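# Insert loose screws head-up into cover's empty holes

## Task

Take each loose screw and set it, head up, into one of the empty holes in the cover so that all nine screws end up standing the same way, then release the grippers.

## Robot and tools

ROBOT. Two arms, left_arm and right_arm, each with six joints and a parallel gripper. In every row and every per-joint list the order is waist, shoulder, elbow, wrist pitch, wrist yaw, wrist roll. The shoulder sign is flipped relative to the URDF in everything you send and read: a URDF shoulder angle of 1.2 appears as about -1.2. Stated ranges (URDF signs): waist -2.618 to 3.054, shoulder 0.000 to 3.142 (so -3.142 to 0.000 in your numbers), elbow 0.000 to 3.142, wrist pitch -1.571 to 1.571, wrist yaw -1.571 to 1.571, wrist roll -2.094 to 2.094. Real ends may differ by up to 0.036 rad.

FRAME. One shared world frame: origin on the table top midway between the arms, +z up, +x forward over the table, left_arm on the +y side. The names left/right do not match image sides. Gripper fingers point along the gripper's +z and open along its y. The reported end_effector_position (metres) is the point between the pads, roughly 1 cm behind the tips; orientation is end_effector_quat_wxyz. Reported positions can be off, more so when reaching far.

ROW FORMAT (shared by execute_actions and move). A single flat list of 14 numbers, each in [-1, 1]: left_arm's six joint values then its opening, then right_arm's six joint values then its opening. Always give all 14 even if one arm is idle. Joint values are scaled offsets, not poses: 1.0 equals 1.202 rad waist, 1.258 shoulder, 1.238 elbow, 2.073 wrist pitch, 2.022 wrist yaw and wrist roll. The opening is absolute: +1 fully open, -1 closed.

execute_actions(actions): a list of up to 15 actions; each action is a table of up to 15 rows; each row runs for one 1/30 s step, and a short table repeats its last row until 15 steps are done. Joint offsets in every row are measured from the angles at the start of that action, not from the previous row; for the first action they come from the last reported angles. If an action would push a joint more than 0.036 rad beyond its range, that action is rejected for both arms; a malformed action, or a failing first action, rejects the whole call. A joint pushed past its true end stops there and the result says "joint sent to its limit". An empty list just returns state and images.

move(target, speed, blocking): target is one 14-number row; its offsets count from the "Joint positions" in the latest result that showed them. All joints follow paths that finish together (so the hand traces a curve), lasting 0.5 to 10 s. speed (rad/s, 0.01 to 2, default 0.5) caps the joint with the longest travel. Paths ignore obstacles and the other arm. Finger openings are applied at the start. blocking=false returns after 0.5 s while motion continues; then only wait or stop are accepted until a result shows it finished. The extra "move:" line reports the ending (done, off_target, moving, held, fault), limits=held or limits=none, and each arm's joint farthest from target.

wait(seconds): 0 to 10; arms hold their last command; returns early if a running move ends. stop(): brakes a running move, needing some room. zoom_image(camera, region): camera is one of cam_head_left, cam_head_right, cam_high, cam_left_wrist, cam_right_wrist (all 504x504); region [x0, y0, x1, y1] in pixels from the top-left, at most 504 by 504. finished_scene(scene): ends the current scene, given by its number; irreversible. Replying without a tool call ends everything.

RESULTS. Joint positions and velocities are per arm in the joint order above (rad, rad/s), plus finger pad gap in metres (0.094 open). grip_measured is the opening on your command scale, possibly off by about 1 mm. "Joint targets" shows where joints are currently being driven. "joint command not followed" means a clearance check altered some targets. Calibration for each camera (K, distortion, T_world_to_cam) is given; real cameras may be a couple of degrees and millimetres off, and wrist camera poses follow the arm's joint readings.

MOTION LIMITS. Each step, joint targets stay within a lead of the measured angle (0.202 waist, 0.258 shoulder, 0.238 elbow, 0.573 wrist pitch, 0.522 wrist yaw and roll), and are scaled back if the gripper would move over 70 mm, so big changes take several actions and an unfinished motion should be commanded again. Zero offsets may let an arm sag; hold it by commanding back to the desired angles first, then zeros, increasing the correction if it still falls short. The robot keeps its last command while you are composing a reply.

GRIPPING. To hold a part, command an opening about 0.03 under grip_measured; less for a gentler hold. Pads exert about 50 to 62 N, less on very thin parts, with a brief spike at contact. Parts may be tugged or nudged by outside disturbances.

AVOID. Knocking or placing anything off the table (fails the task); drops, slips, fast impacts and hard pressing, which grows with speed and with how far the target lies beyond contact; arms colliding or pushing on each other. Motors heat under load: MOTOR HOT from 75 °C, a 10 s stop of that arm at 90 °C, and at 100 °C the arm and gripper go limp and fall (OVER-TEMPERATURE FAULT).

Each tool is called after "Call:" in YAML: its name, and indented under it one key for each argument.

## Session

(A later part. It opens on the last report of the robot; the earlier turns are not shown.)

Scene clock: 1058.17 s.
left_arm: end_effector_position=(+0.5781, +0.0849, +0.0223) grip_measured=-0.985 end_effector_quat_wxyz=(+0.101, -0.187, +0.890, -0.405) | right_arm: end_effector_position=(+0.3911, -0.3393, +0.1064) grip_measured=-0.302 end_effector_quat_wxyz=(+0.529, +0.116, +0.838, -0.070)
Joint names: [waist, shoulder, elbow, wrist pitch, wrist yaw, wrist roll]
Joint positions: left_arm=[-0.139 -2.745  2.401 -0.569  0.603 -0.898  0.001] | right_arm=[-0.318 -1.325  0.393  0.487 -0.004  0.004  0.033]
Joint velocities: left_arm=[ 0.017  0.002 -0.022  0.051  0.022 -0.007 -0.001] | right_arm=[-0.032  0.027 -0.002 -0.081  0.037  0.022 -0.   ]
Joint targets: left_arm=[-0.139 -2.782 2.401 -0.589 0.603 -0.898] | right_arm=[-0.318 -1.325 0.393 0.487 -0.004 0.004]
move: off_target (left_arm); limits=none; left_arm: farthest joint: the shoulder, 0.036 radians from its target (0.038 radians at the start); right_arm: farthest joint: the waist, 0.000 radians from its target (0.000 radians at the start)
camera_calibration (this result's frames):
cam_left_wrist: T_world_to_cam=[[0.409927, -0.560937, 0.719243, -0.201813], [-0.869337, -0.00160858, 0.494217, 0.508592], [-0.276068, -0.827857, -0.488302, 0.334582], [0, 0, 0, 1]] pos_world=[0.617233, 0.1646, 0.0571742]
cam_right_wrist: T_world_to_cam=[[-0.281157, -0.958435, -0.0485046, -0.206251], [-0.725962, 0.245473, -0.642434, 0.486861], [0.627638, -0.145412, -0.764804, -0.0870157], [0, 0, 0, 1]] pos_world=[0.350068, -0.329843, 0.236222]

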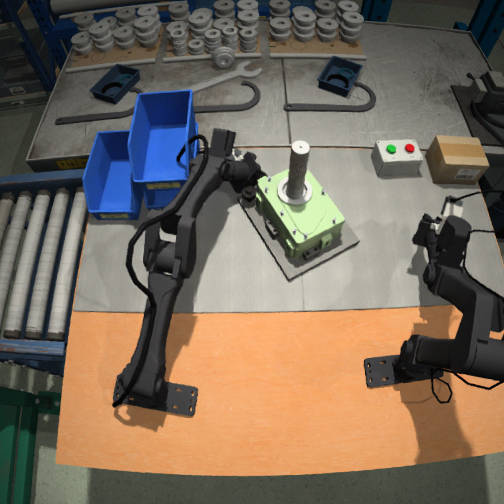

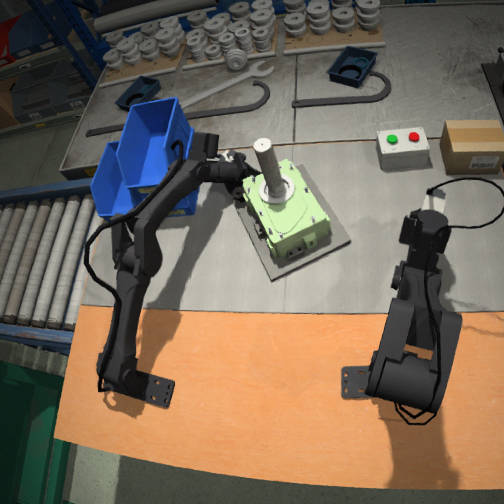

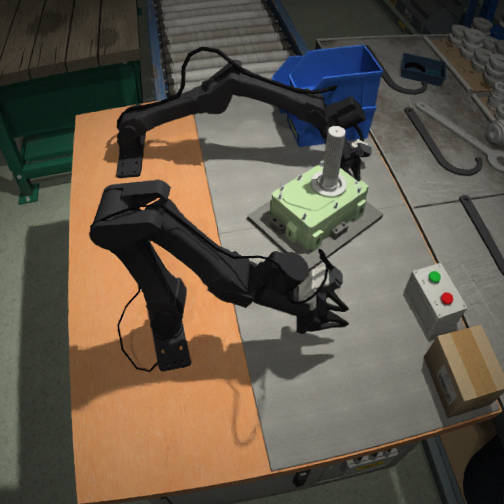

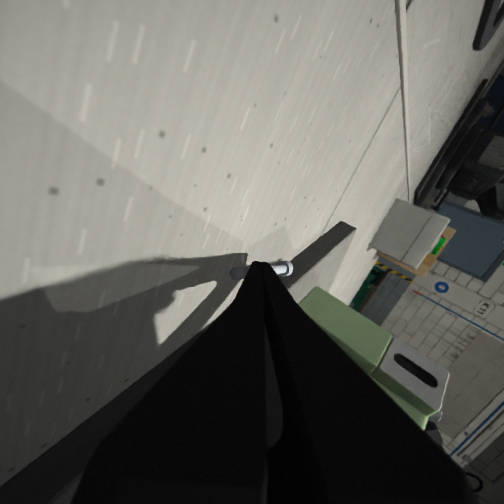

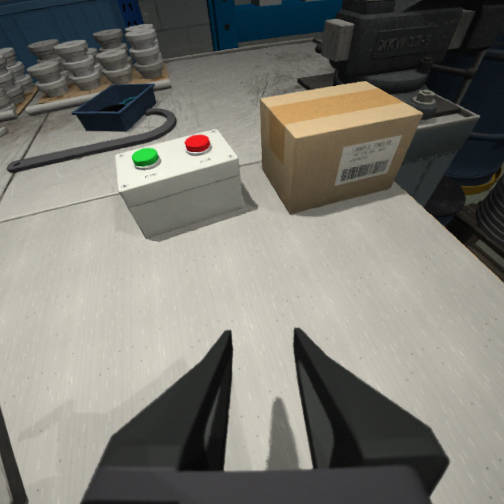

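Call:
move:
  target: [0,0.06,0,0.02,-0.1,0,-1,0,0,0,0,0,0,-0.3]
  speed: 0.15

Call:
move:
  target: [0,0,0,0,0,0.682,0.75,0,0,0,0,0,0,-0.3]
  speed: 0.6

Call:
move:
  target: [0,-0.04,0,0,0,0,0.75,0,0,0,0,0,0,-0.3]
  speed: 0.05

Scene clock: 1077.00 s.
left_arm: end_effector_position=(+0.6059, +0.1085, +0.0471) grip_measured=-0.985 end_effector_quat_wxyz=(+0.190, -0.211, +0.891, -0.353) | right_arm: end_effector_position=(+0.3911, -0.3393, +0.1064) grip_measured=-0.302 end_effector_quat_wxyz=(+0.529, +0.116, +0.838, -0.070)
Joint names: [waist, shoulder, elbow, wrist pitch, wrist yaw, wrist roll]
Joint positions: left_arm=[-0.139 -2.693  2.401 -0.539  0.409 -0.898  0.001] | right_arm=[-0.318 -1.325  0.393  0.487 -0.004  0.004  0.033]
Joint velocities: left_arm=[ 0.007  0.007  0.007  0.007 -0.066  0.007 -0.   ] | right_arm=[ 0.002  0.022 -0.002 -0.022  0.022 -0.007 -0.001]
Joint targets: left_arm=[-0.139 -2.670 2.401 -0.528 0.401 -0.898] | right_arm=[-0.318 -1.325 0.393 0.487 -0.004 0.004]
move: off_target (left_arm); limits=none; left_arm: farthest joint: the shoulder, 0.023 radians from its target (0.076 radians at the start); right_arm: farthest joint: the waist, 0.000 radians from its target (0.000 radians at the start)
camera_calibration (this result's frames):
cam_left_wrist: T_world_to_cam=[[0.397758, -0.596531, 0.697093, -0.205505], [-0.910984, -0.166457, 0.37736, 0.569181], [-0.109071, -0.785139, -0.60964, 0.273848], [0, 0, 0, 1]] pos_world=[0.630125, 0.187163, 0.0954191]
cam_right_wrist: T_world_to_cam=[[-0.281157, -0.958435, -0.0485046, -0.206251], [-0.725962, 0.245473, -0.642434, 0.486861], [0.627638, -0.145412, -0.764804, -0.0870157], [0, 0, 0, 1]] pos_world=[0.350068, -0.329843, 0.236222]

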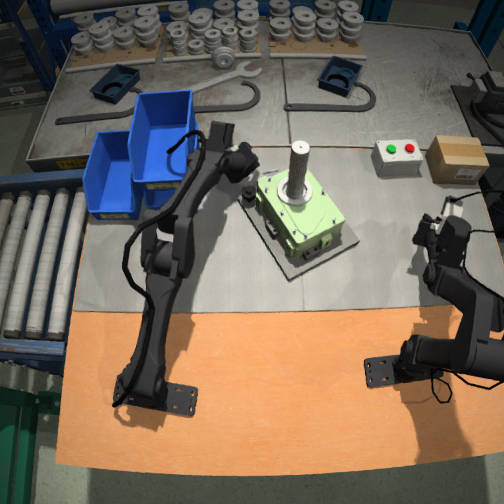

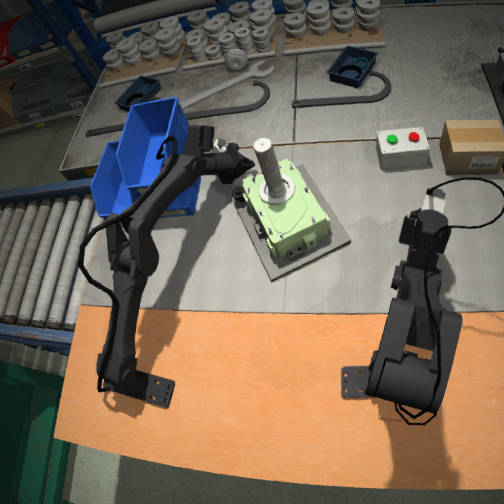

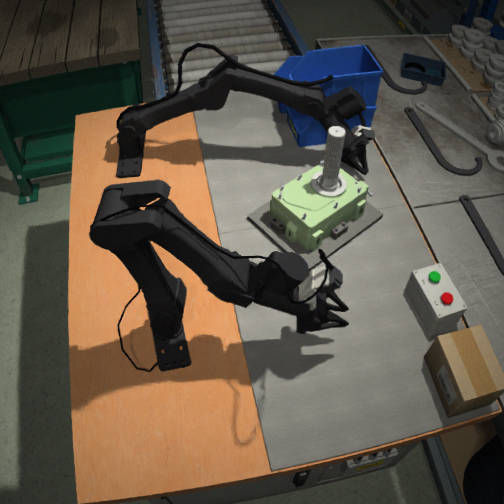

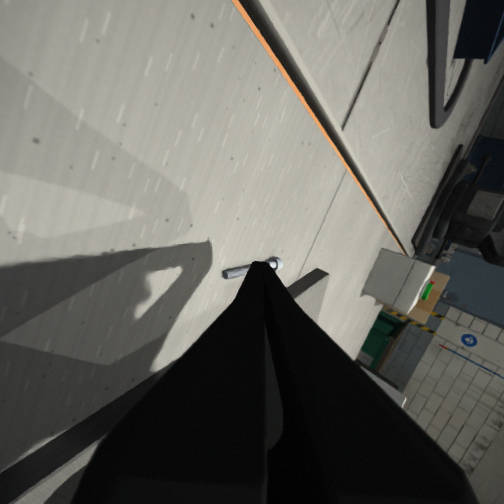

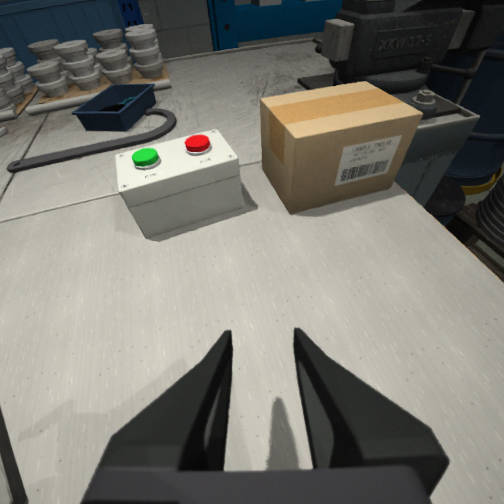

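Scene clock: 1079.97 s.
left_arm: end_effector_position=(+0.6066, +0.1079, +0.0482) grip_measured=+0.747 end_effector_quat_wxyz=(+0.373, +0.398, +0.824, -0.155) | right_arm: end_effector_position=(+0.3911, -0.3393, +0.1064) grip_measured=-0.302 end_effector_quat_wxyz=(+0.529, +0.116, +0.838, -0.070)
Joint names: [waist, shoulder, elbow, wrist pitch, wrist yaw, wrist roll]
Joint positions: left_arm=[-0.139 -2.693  2.401 -0.534  0.411  0.464  0.082] | right_arm=[-0.318 -1.325  0.393  0.487 -0.004  0.004  0.033]
Joint velocities: left_arm=[ 0.012  0.002 -0.007  0.007 -0.051  0.007 -0.001] | right_arm=[ 0.017 -0.017  0.007  0.066  0.051 -0.051  0.002]
Joint targets: left_arm=[-0.139 -2.693 2.401 -0.539 0.409 0.481] | right_arm=[-0.318 -1.325 0.393 0.487 -0.004 0.004]
move: done; limits=none; left_arm: farthest joint: the wrist roll, 0.017 radians from its target (1.379 radians at the start); right_arm: farthest joint: the waist, 0.000 radians from its target (0.000 radians at the start)
camera_calibration (this result's frames):
cam_left_wrist: T_world_to_cam=[[-0.670747, -0.740248, 0.0461708, 0.48814], [-0.735538, 0.655898, -0.169651, 0.400534], [0.0953002, -0.147753, -0.984422, 0.099369], [0, 0, 0, 1]] pos_world=[0.612557, 0.113317, 0.143234]
cam_right_wrist: T_world_to_cam=[[-0.281157, -0.958435, -0.0485046, -0.206251], [-0.725962, 0.245473, -0.642434, 0.486861], [0.627638, -0.145412, -0.764804, -0.0870157], [0, 0, 0, 1]] pos_world=[0.350068, -0.329843, 0.236222]

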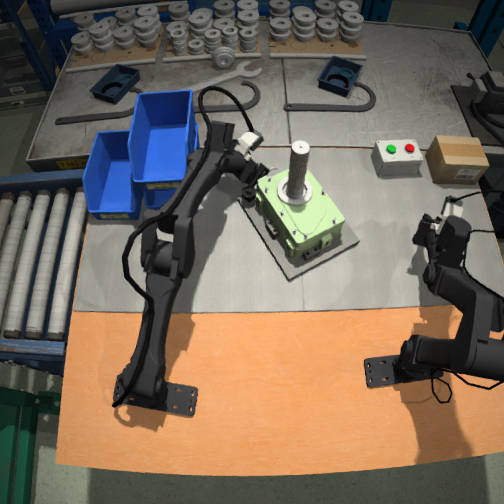

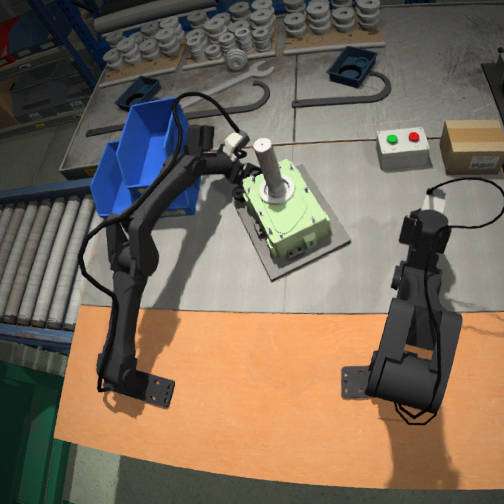

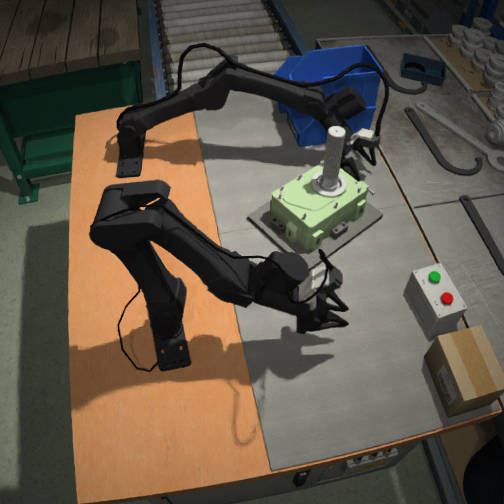

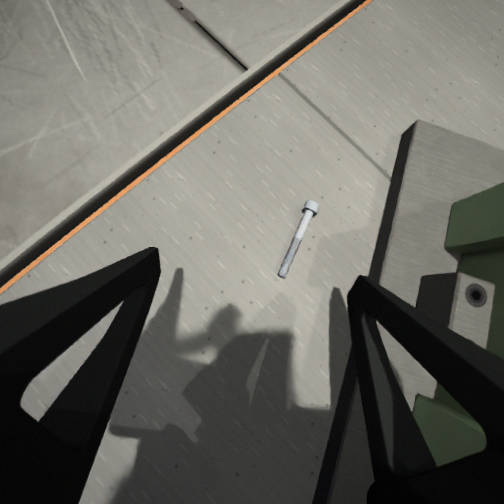

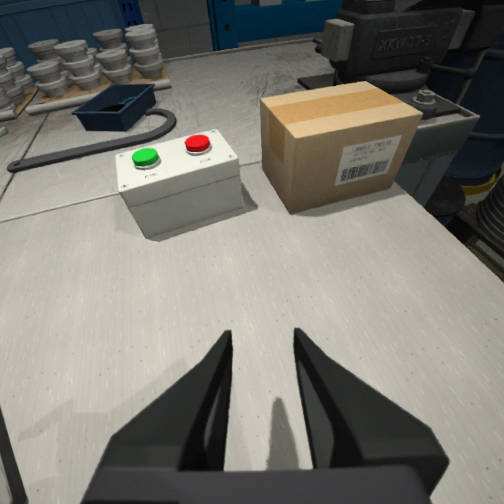

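Scene clock: 1081.30 s.
left_arm: end_effector_position=(+0.6107, +0.1067, +0.0439) grip_measured=+0.747 end_effector_quat_wxyz=(+0.380, +0.395, +0.822, -0.156) | right_arm: end_effector_position=(+0.3911, -0.3393, +0.1064) grip_measured=-0.302 end_effector_quat_wxyz=(+0.529, +0.116, +0.838, -0.070)
Joint names: [waist, shoulder, elbow, wrist pitch, wrist yaw, wrist roll]
Joint positions: left_arm=[-0.139 -2.707  2.401 -0.503  0.411  0.456  0.082] | right_arm=[-0.318 -1.325  0.393  0.487 -0.004  0.004  0.033]
Joint velocities: left_arm=[-0.027 -0.007  0.017  0.022 -0.022 -0.095  0.   ] | right_arm=[ 0.007 -0.017 -0.002 -0.066 -0.007  0.007  0.   ]
Joint targets: left_arm=[-0.139 -2.743 2.401 -0.533 0.411 0.464] | right_arm=[-0.318 -1.325 0.393 0.487 -0.004 0.004]
move: off_target (left_arm); limits=none; left_arm: farthest joint: the shoulder, 0.036 radians from its target (0.050 radians at the start); right_arm: farthest joint: the waist, 0.000 radians from its target (0.000 radians at the start)
camera_calibration (this result's frames):
cam_left_wrist: T_world_to_cam=[[-0.667503, -0.743285, 0.0443519, 0.488653], [-0.736761, 0.650674, -0.183866, 0.405502], [0.107806, -0.155408, -0.98195, 0.0877056], [0, 0, 0, 1]] pos_world=[0.615481, 0.112989, 0.139008]
cam_right_wrist: T_world_to_cam=[[-0.281157, -0.958435, -0.0485046, -0.206251], [-0.725962, 0.245473, -0.642434, 0.486861], [0.627638, -0.145412, -0.764804, -0.0870157], [0, 0, 0, 1]] pos_world=[0.350068, -0.329843, 0.236222]

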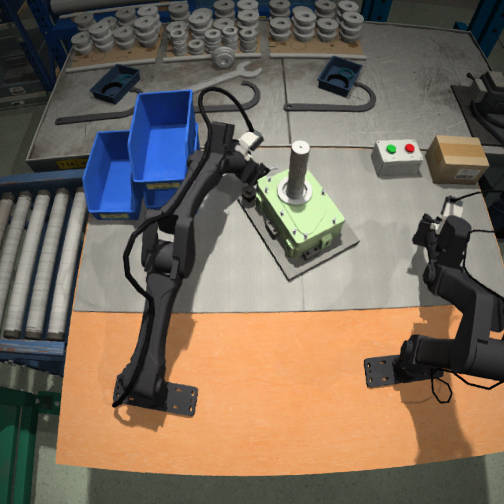

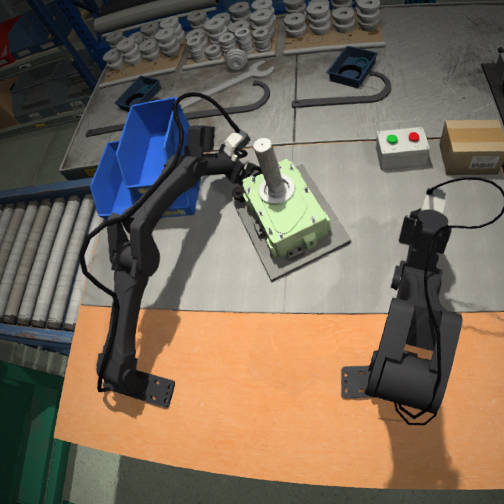

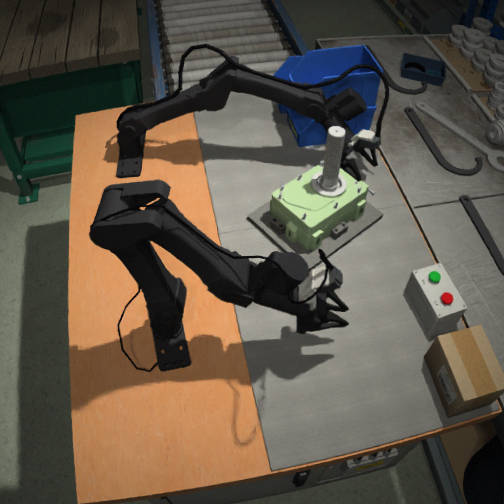

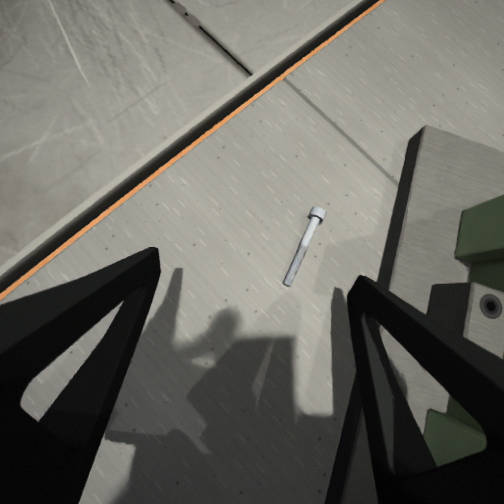

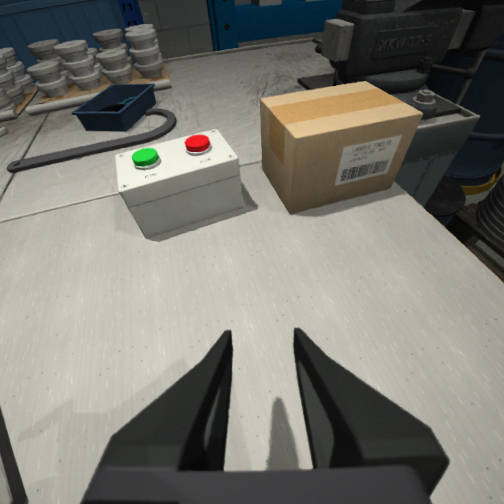

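Call:
move:
  target: [0,-0.01,0,0.108,0.079,-0.02,-0.2,0,0,0,0,0,0,-0.3]
  speed: 0.15

Call:
move:
  target: [0,-0.07,0,0,0,0,-0.2,0,0,0,0,0,0,-0.3]
  speed: 0.05

Scene clock: 1095.53 s.
left_arm: end_effector_position=(+0.6257, +0.0787, +0.0883) grip_measured=-0.197 end_effector_quat_wxyz=(+0.467, +0.412, +0.754, -0.208) | right_arm: end_effector_position=(+0.3911, -0.3393, +0.1064) grip_measured=-0.302 end_effector_quat_wxyz=(+0.529, +0.116, +0.838, -0.070)
Joint names: [waist, shoulder, elbow, wrist pitch, wrist yaw, wrist roll]
Joint positions: left_arm=[-0.139 -2.707  2.401 -0.291  0.557  0.426  0.038] | right_arm=[-0.318 -1.325  0.393  0.487 -0.004  0.004  0.033]
Joint velocities: left_arm=[-0.017 -0.002  0.002  0.007 -0.007  0.022  0.001] | right_arm=[-0.012  0.002 -0.012 -0.007  0.007  0.007  0.   ]
Joint targets: left_arm=[-0.139 -2.720 2.401 -0.279 0.571 0.416] | right_arm=[-0.318 -1.325 0.393 0.487 -0.004 0.004]
move: done; limits=none; left_arm: farthest joint: the wrist yaw, 0.014 radians from its target (0.159 radians at the start); right_arm: farthest joint: the waist, 0.000 radians from its target (0.000 radians at the start)
camera_calibration (this result's frames):
cam_left_wrist: T_world_to_cam=[[-0.741264, -0.669469, 0.0483551, 0.515862], [-0.628299, 0.666722, -0.400901, 0.392931], [0.236152, -0.327555, -0.914844, 0.0526236], [0, 0, 0, 1]] pos_world=[0.616841, 0.100615, 0.180724]
cam_right_wrist: T_world_to_cam=[[-0.281157, -0.958435, -0.0485046, -0.206251], [-0.725962, 0.245473, -0.642434, 0.486861], [0.627638, -0.145412, -0.764804, -0.0870157], [0, 0, 0, 1]] pos_world=[0.350068, -0.329843, 0.236222]

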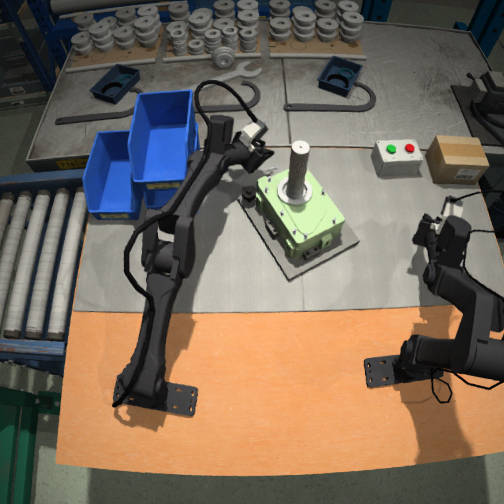

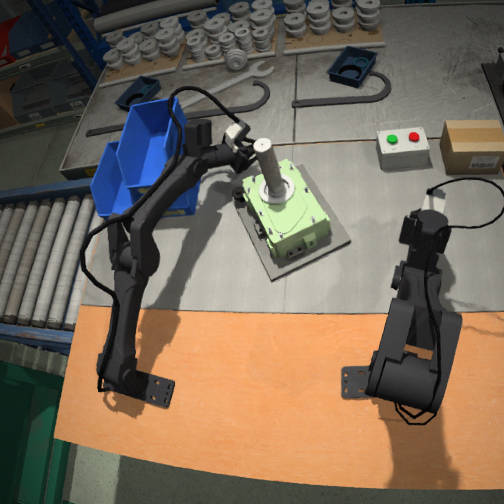

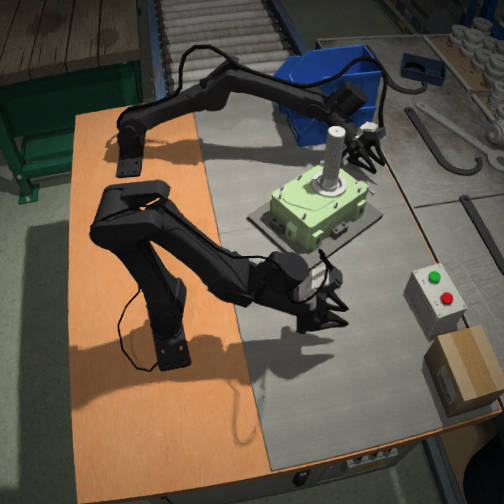

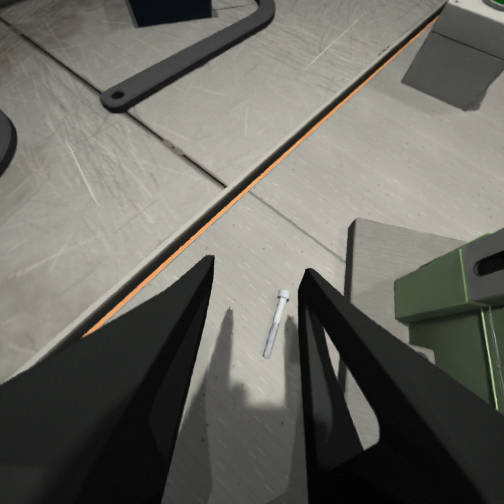

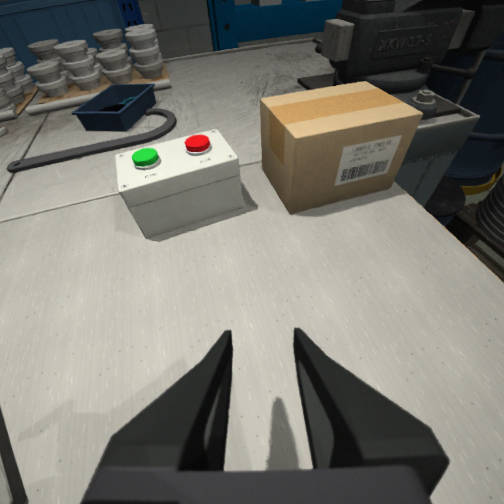

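Scene clock: 1097.63 s.
left_arm: end_effector_position=(+0.6216, +0.0799, +0.0365) grip_measured=-0.197 end_effector_quat_wxyz=(+0.434, +0.409, +0.773, -0.215) | right_arm: end_effector_position=(+0.3911, -0.3393, +0.1064) grip_measured=-0.302 end_effector_quat_wxyz=(+0.529, +0.116, +0.838, -0.070)
Joint names: [waist, shoulder, elbow, wrist pitch, wrist yaw, wrist roll]
Joint positions: left_arm=[-0.139 -2.784  2.401 -0.291  0.557  0.426  0.038] | right_arm=[-0.318 -1.325  0.393  0.487 -0.004  0.004  0.033]
Joint velocities: left_arm=[-0.002  0.017 -0.017  0.022 -0.007 -0.022  0.001] | right_arm=[ 0.002 -0.007 -0.017  0.007 -0.051 -0.007  0.   ]
Joint targets: left_arm=[-0.139 -2.795 2.401 -0.291 0.557 0.426] | right_arm=[-0.318 -1.325 0.393 0.487 -0.004 0.004]
move: done; limits=none; left_arm: farthest joint: the shoulder, 0.011 radians from its target (0.088 radians at the start); right_arm: farthest joint: the waist, 0.000 radians from its target (0.000 radians at the start)
camera_calibration (this result's frames):
cam_left_wrist: T_world_to_cam=[[-0.73619, -0.670891, 0.0890482, 0.511547], [-0.655648, 0.674388, -0.339597, 0.382957], [0.16778, -0.308392, -0.936346, 0.0483864], [0, 0, 0, 1]] pos_world=[0.619562, 0.0998527, 0.129805]
cam_right_wrist: T_world_to_cam=[[-0.281157, -0.958435, -0.0485046, -0.206251], [-0.725962, 0.245473, -0.642434, 0.486861], [0.627638, -0.145412, -0.764804, -0.0870157], [0, 0, 0, 1]] pos_world=[0.350068, -0.329843, 0.236222]

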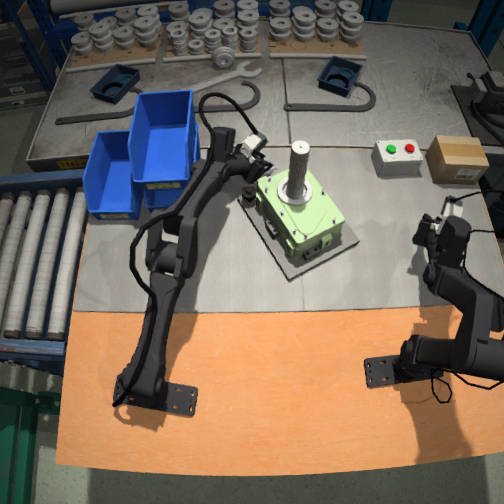

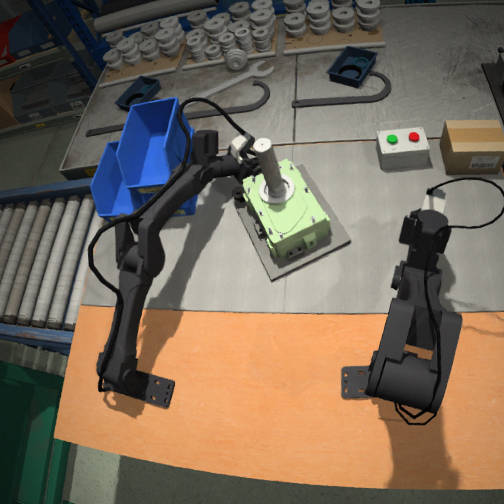

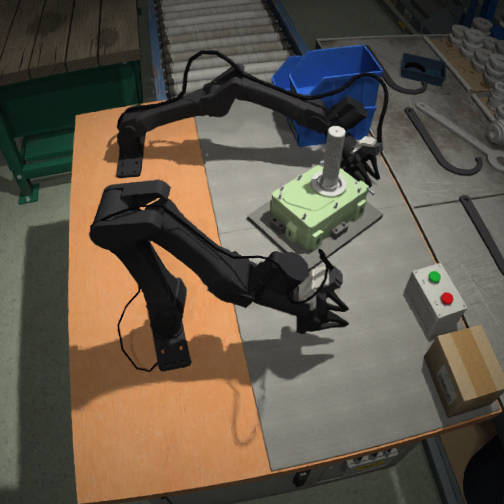

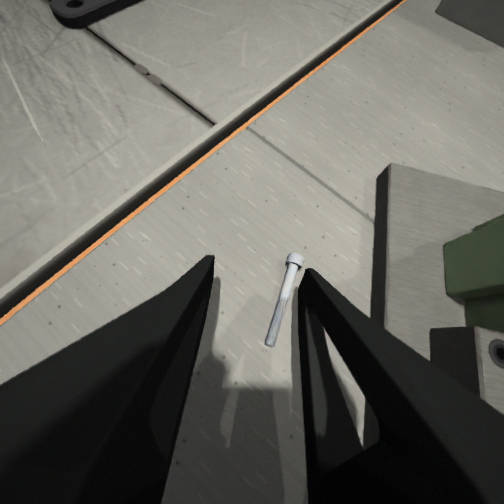

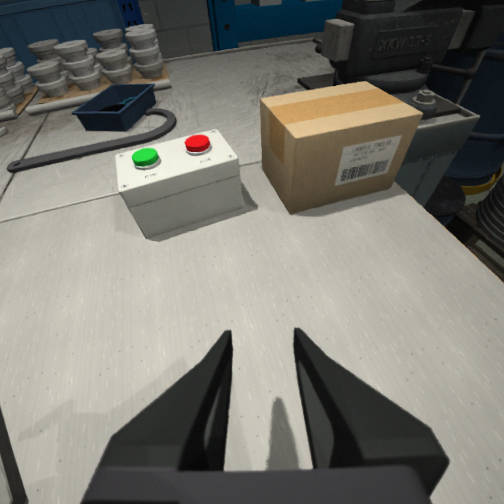

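Call:
move:
  target: [0,-0.033,0,0,0,0.03,0,0,0,0,0,0,0,-0.3]
  speed: 0.04

Scene clock: 1104.00 s.
left_arm: end_effector_position=(+0.6197, +0.0804, +0.0218) grip_measured=-0.003 end_effector_quat_wxyz=(+0.430, +0.426, +0.769, -0.207) | right_arm: end_effector_position=(+0.3911, -0.3393, +0.1064) grip_measured=-0.302 end_effector_quat_wxyz=(+0.529, +0.116, +0.838, -0.070)
Joint names: [waist, shoulder, elbow, wrist pitch, wrist yaw, wrist roll]
Joint positions: left_arm=[-0.139 -2.806  2.401 -0.291  0.557  0.474  0.047] | right_arm=[-0.318 -1.325  0.393  0.487 -0.004  0.004  0.033]
Joint velocities: left_arm=[ 0.007 -0.002 -0.002  0.022 -0.037  0.037 -0.   ] | right_arm=[ 0.002  0.002  0.007 -0.022 -0.037  0.007 -0.   ]
Joint targets: left_arm=[-0.139 -2.826 2.401 -0.291 0.557 0.487] | right_arm=[-0.318 -1.325 0.393 0.487 -0.004 0.004]
move: done; limits=none; left_arm: farthest joint: the shoulder, 0.019 radians from its target (0.041 radians at the start); right_arm: farthest joint: the waist, 0.000 radians from its target (0.000 radians at the start)
camera_calibration (this result's frames):
cam_left_wrist: T_world_to_cam=[[-0.754048, -0.653991, 0.0608875, 0.522162], [-0.634101, 0.700662, -0.327093, 0.360644], [0.171254, -0.285252, -0.943029, 0.0311908], [0, 0, 0, 1]] pos_world=[0.617078, 0.0976968, 0.115585]
cam_right_wrist: T_world_to_cam=[[-0.281157, -0.958435, -0.0485046, -0.206251], [-0.725962, 0.245473, -0.642434, 0.486861], [0.627638, -0.145412, -0.764804, -0.0870157], [0, 0, 0, 1]] pos_world=[0.350068, -0.329843, 0.236222]

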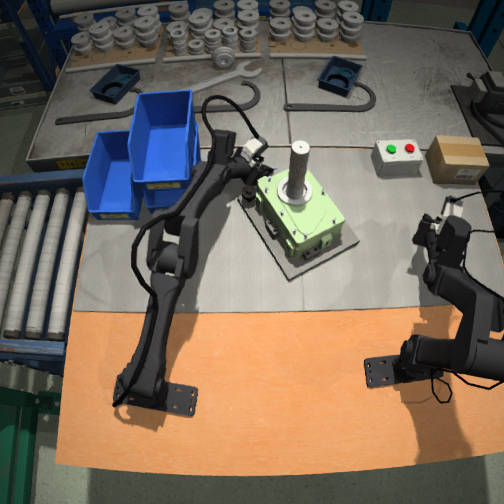

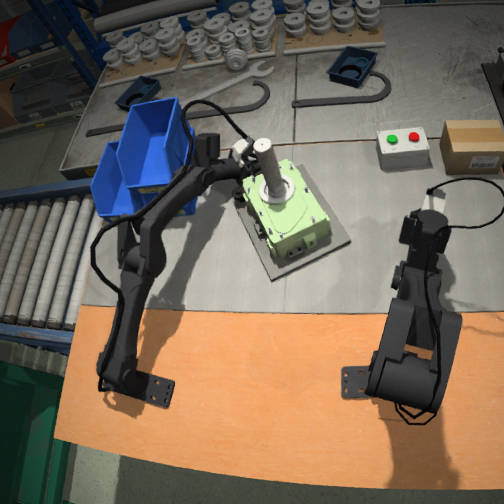

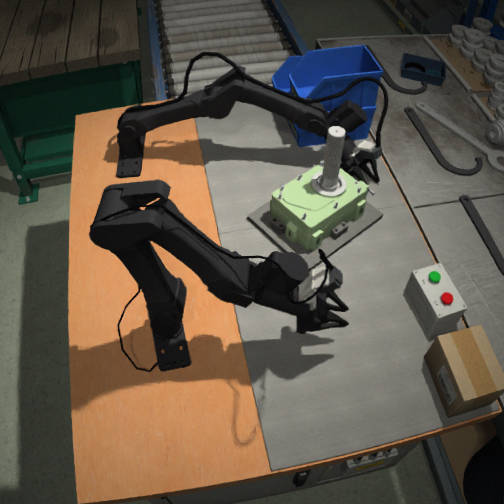

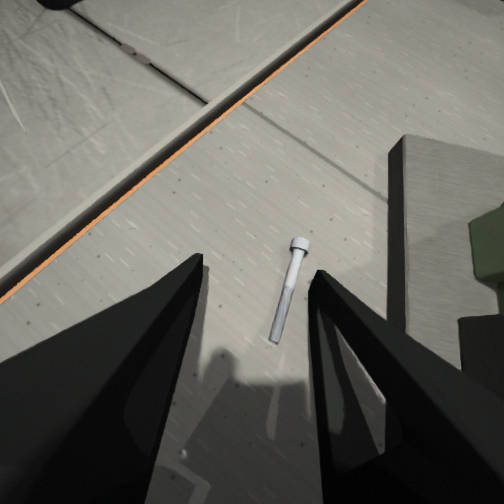

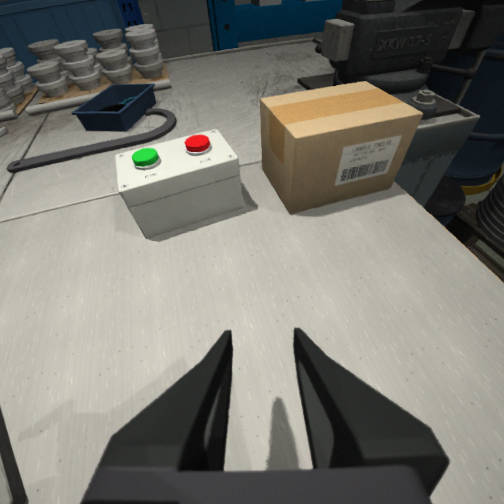

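Call:
move:
  target: [0,-0.022,0,0,0,0,0,0,0,0,0,0,0,-0.3]
  speed: 0.03

Call:
execute_actions:
  actions:
    - [[0,0,0,0,0,0,-0.5,0,0,0,0,0,0,-0.3]]
    - [[0,0,0,0,0,0,-0.8,0,0,0,0,0,0,-0.3]]
    - [[0,0,0,0,0,0,-0.95,0,0,0,0,0,0,-0.3]]
    - [[0,0,0,0,0,0,-0.95,0,0,0,0,0,0,-0.3]]

Scene clock: 1113.83 s.
left_arm: end_effector_position=(+0.6197, +0.0804, +0.0218) grip_measured=-0.003 end_effector_quat_wxyz=(+0.430, +0.426, +0.768, -0.207) | right_arm: end_effector_position=(+0.3911, -0.3393, +0.1064) grip_measured=-0.302 end_effector_quat_wxyz=(+0.529, +0.116, +0.838, -0.070)
Joint names: [waist, shoulder, elbow, wrist pitch, wrist yaw, wrist roll]
Joint positions: left_arm=[-0.139 -2.806  2.401 -0.291  0.557  0.474  0.047] | right_arm=[-0.318 -1.325  0.393  0.487 -0.004  0.004  0.033]
Joint velocities: left_arm=[ 0.002  0.002  0.007 -0.007 -0.007 -0.051 -0.003] | right_arm=[-0.017  0.007  0.002  0.022 -0.051 -0.037  0.   ]
Joint targets: left_arm=[-0.139 -2.834 2.401 -0.291 0.557 0.474] | right_arm=[-0.318 -1.325 0.393 0.487 -0.004 0.004]
move: off_target (left_arm); limits=none; left_arm: farthest joint: the shoulder, 0.027 radians from its target (0.027 radians at the start); right_arm: farthest joint: the waist, 0.000 radians from its target (0.000 radians at the start)
camera_calibration (this result's frames):
cam_left_wrist: T_world_to_cam=[[-0.7542, -0.653846, 0.0605697, 0.522251], [-0.63387, 0.700854, -0.327129, 0.360486], [0.171441, -0.285114, -0.943037, 0.0310639], [0, 0, 0, 1]] pos_world=[0.617057, 0.09768, 0.115587]
cam_right_wrist: T_world_to_cam=[[-0.281157, -0.958435, -0.0485046, -0.206251], [-0.725962, 0.245473, -0.642434, 0.486861], [0.627638, -0.145412, -0.764804, -0.0870157], [0, 0, 0, 1]] pos_world=[0.350068, -0.329843, 0.236222]

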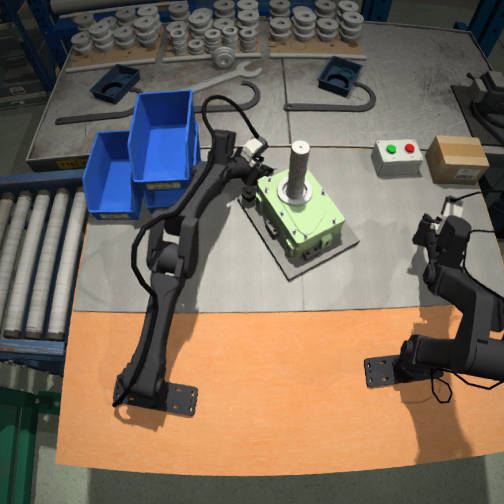

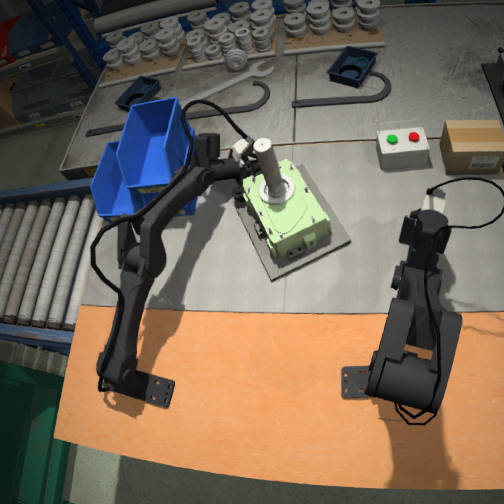

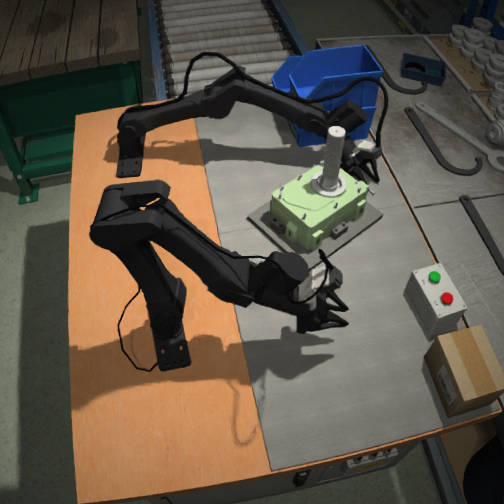

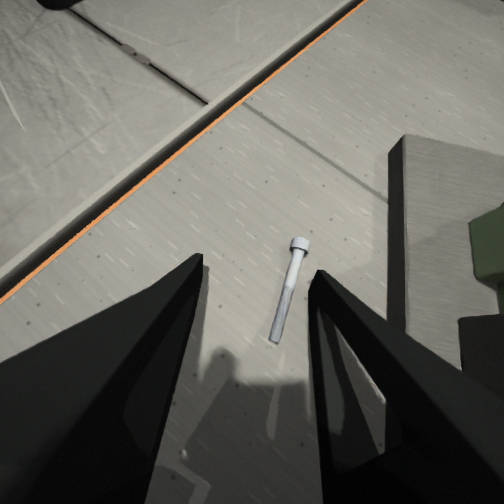

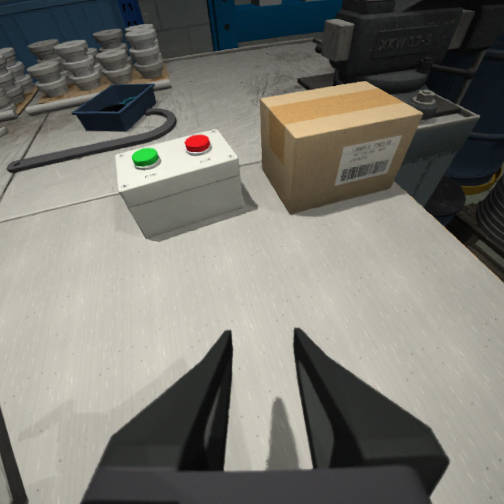

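Scene clock: 1115.83 s.
left_arm: end_effector_position=(+0.6198, +0.0805, +0.0217) grip_measured=-0.933 end_effector_quat_wxyz=(+0.430, +0.426, +0.769, -0.207) | right_arm: end_effector_position=(+0.3911, -0.3393, +0.1064) grip_measured=-0.302 end_effector_quat_wxyz=(+0.529, +0.116, +0.838, -0.070)
Joint names: [waist, shoulder, elbow, wrist pitch, wrist yaw, wrist roll]
Joint positions: left_arm=[-0.139 -2.806  2.401 -0.291  0.556  0.474  0.003] | right_arm=[-0.318 -1.325  0.393  0.487 -0.004  0.004  0.033]
Joint velocities: left_arm=[-0.007 -0.002 -0.012  0.007  0.022  0.007  0.001] | right_arm=[ 0.002 -0.007  0.012  0.007 -0.007  0.037 -0.   ]
Joint targets: left_arm=[-0.139 -2.806 2.401 -0.291 0.556 0.474] | right_arm=[-0.318 -1.325 0.393 0.487 -0.004 0.004]
camera_calibration (this result's frames):
cam_left_wrist: T_world_to_cam=[[-0.753825, -0.654315, 0.060162, 0.522195], [-0.634237, 0.700637, -0.326882, 0.360697], [0.171732, -0.284569, -0.943148, 0.0308115], [0, 0, 0, 1]] pos_world=[0.617119, 0.0977306, 0.115549]
cam_right_wrist: T_world_to_cam=[[-0.281157, -0.958435, -0.0485046, -0.206251], [-0.725962, 0.245473, -0.642434, 0.486861], [0.627638, -0.145412, -0.764804, -0.0870157], [0, 0, 0, 1]] pos_world=[0.350068, -0.329843, 0.236222]

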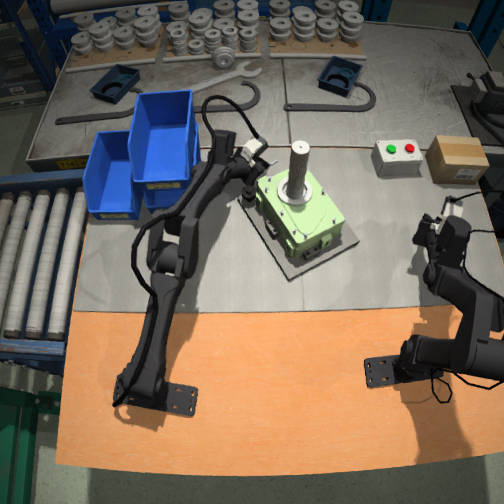

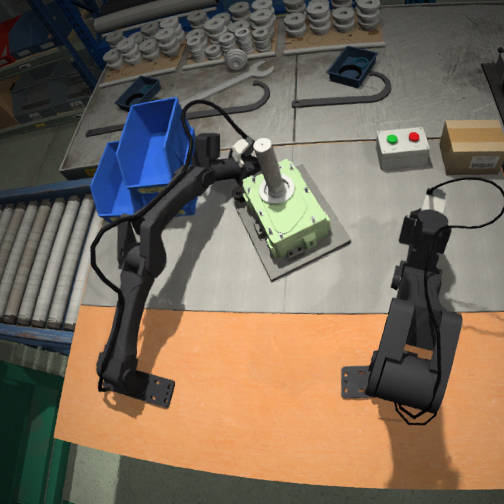

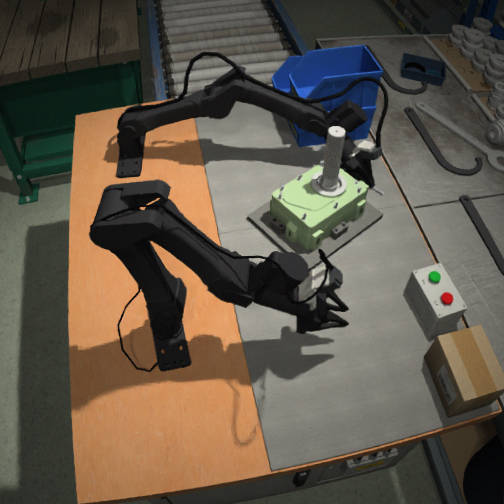

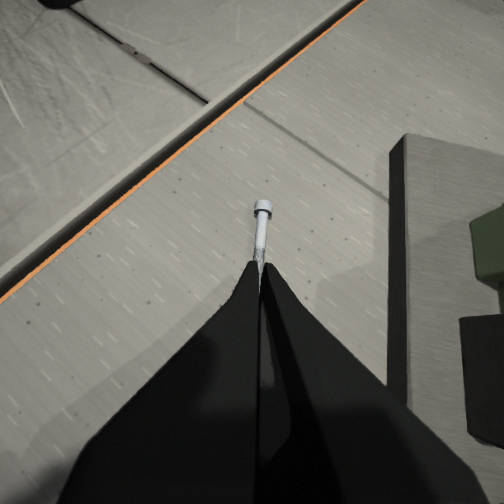

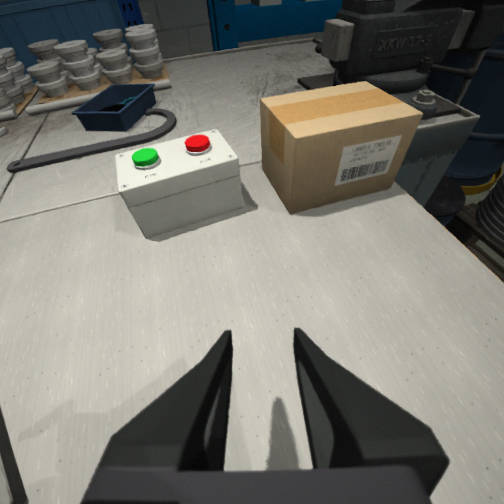

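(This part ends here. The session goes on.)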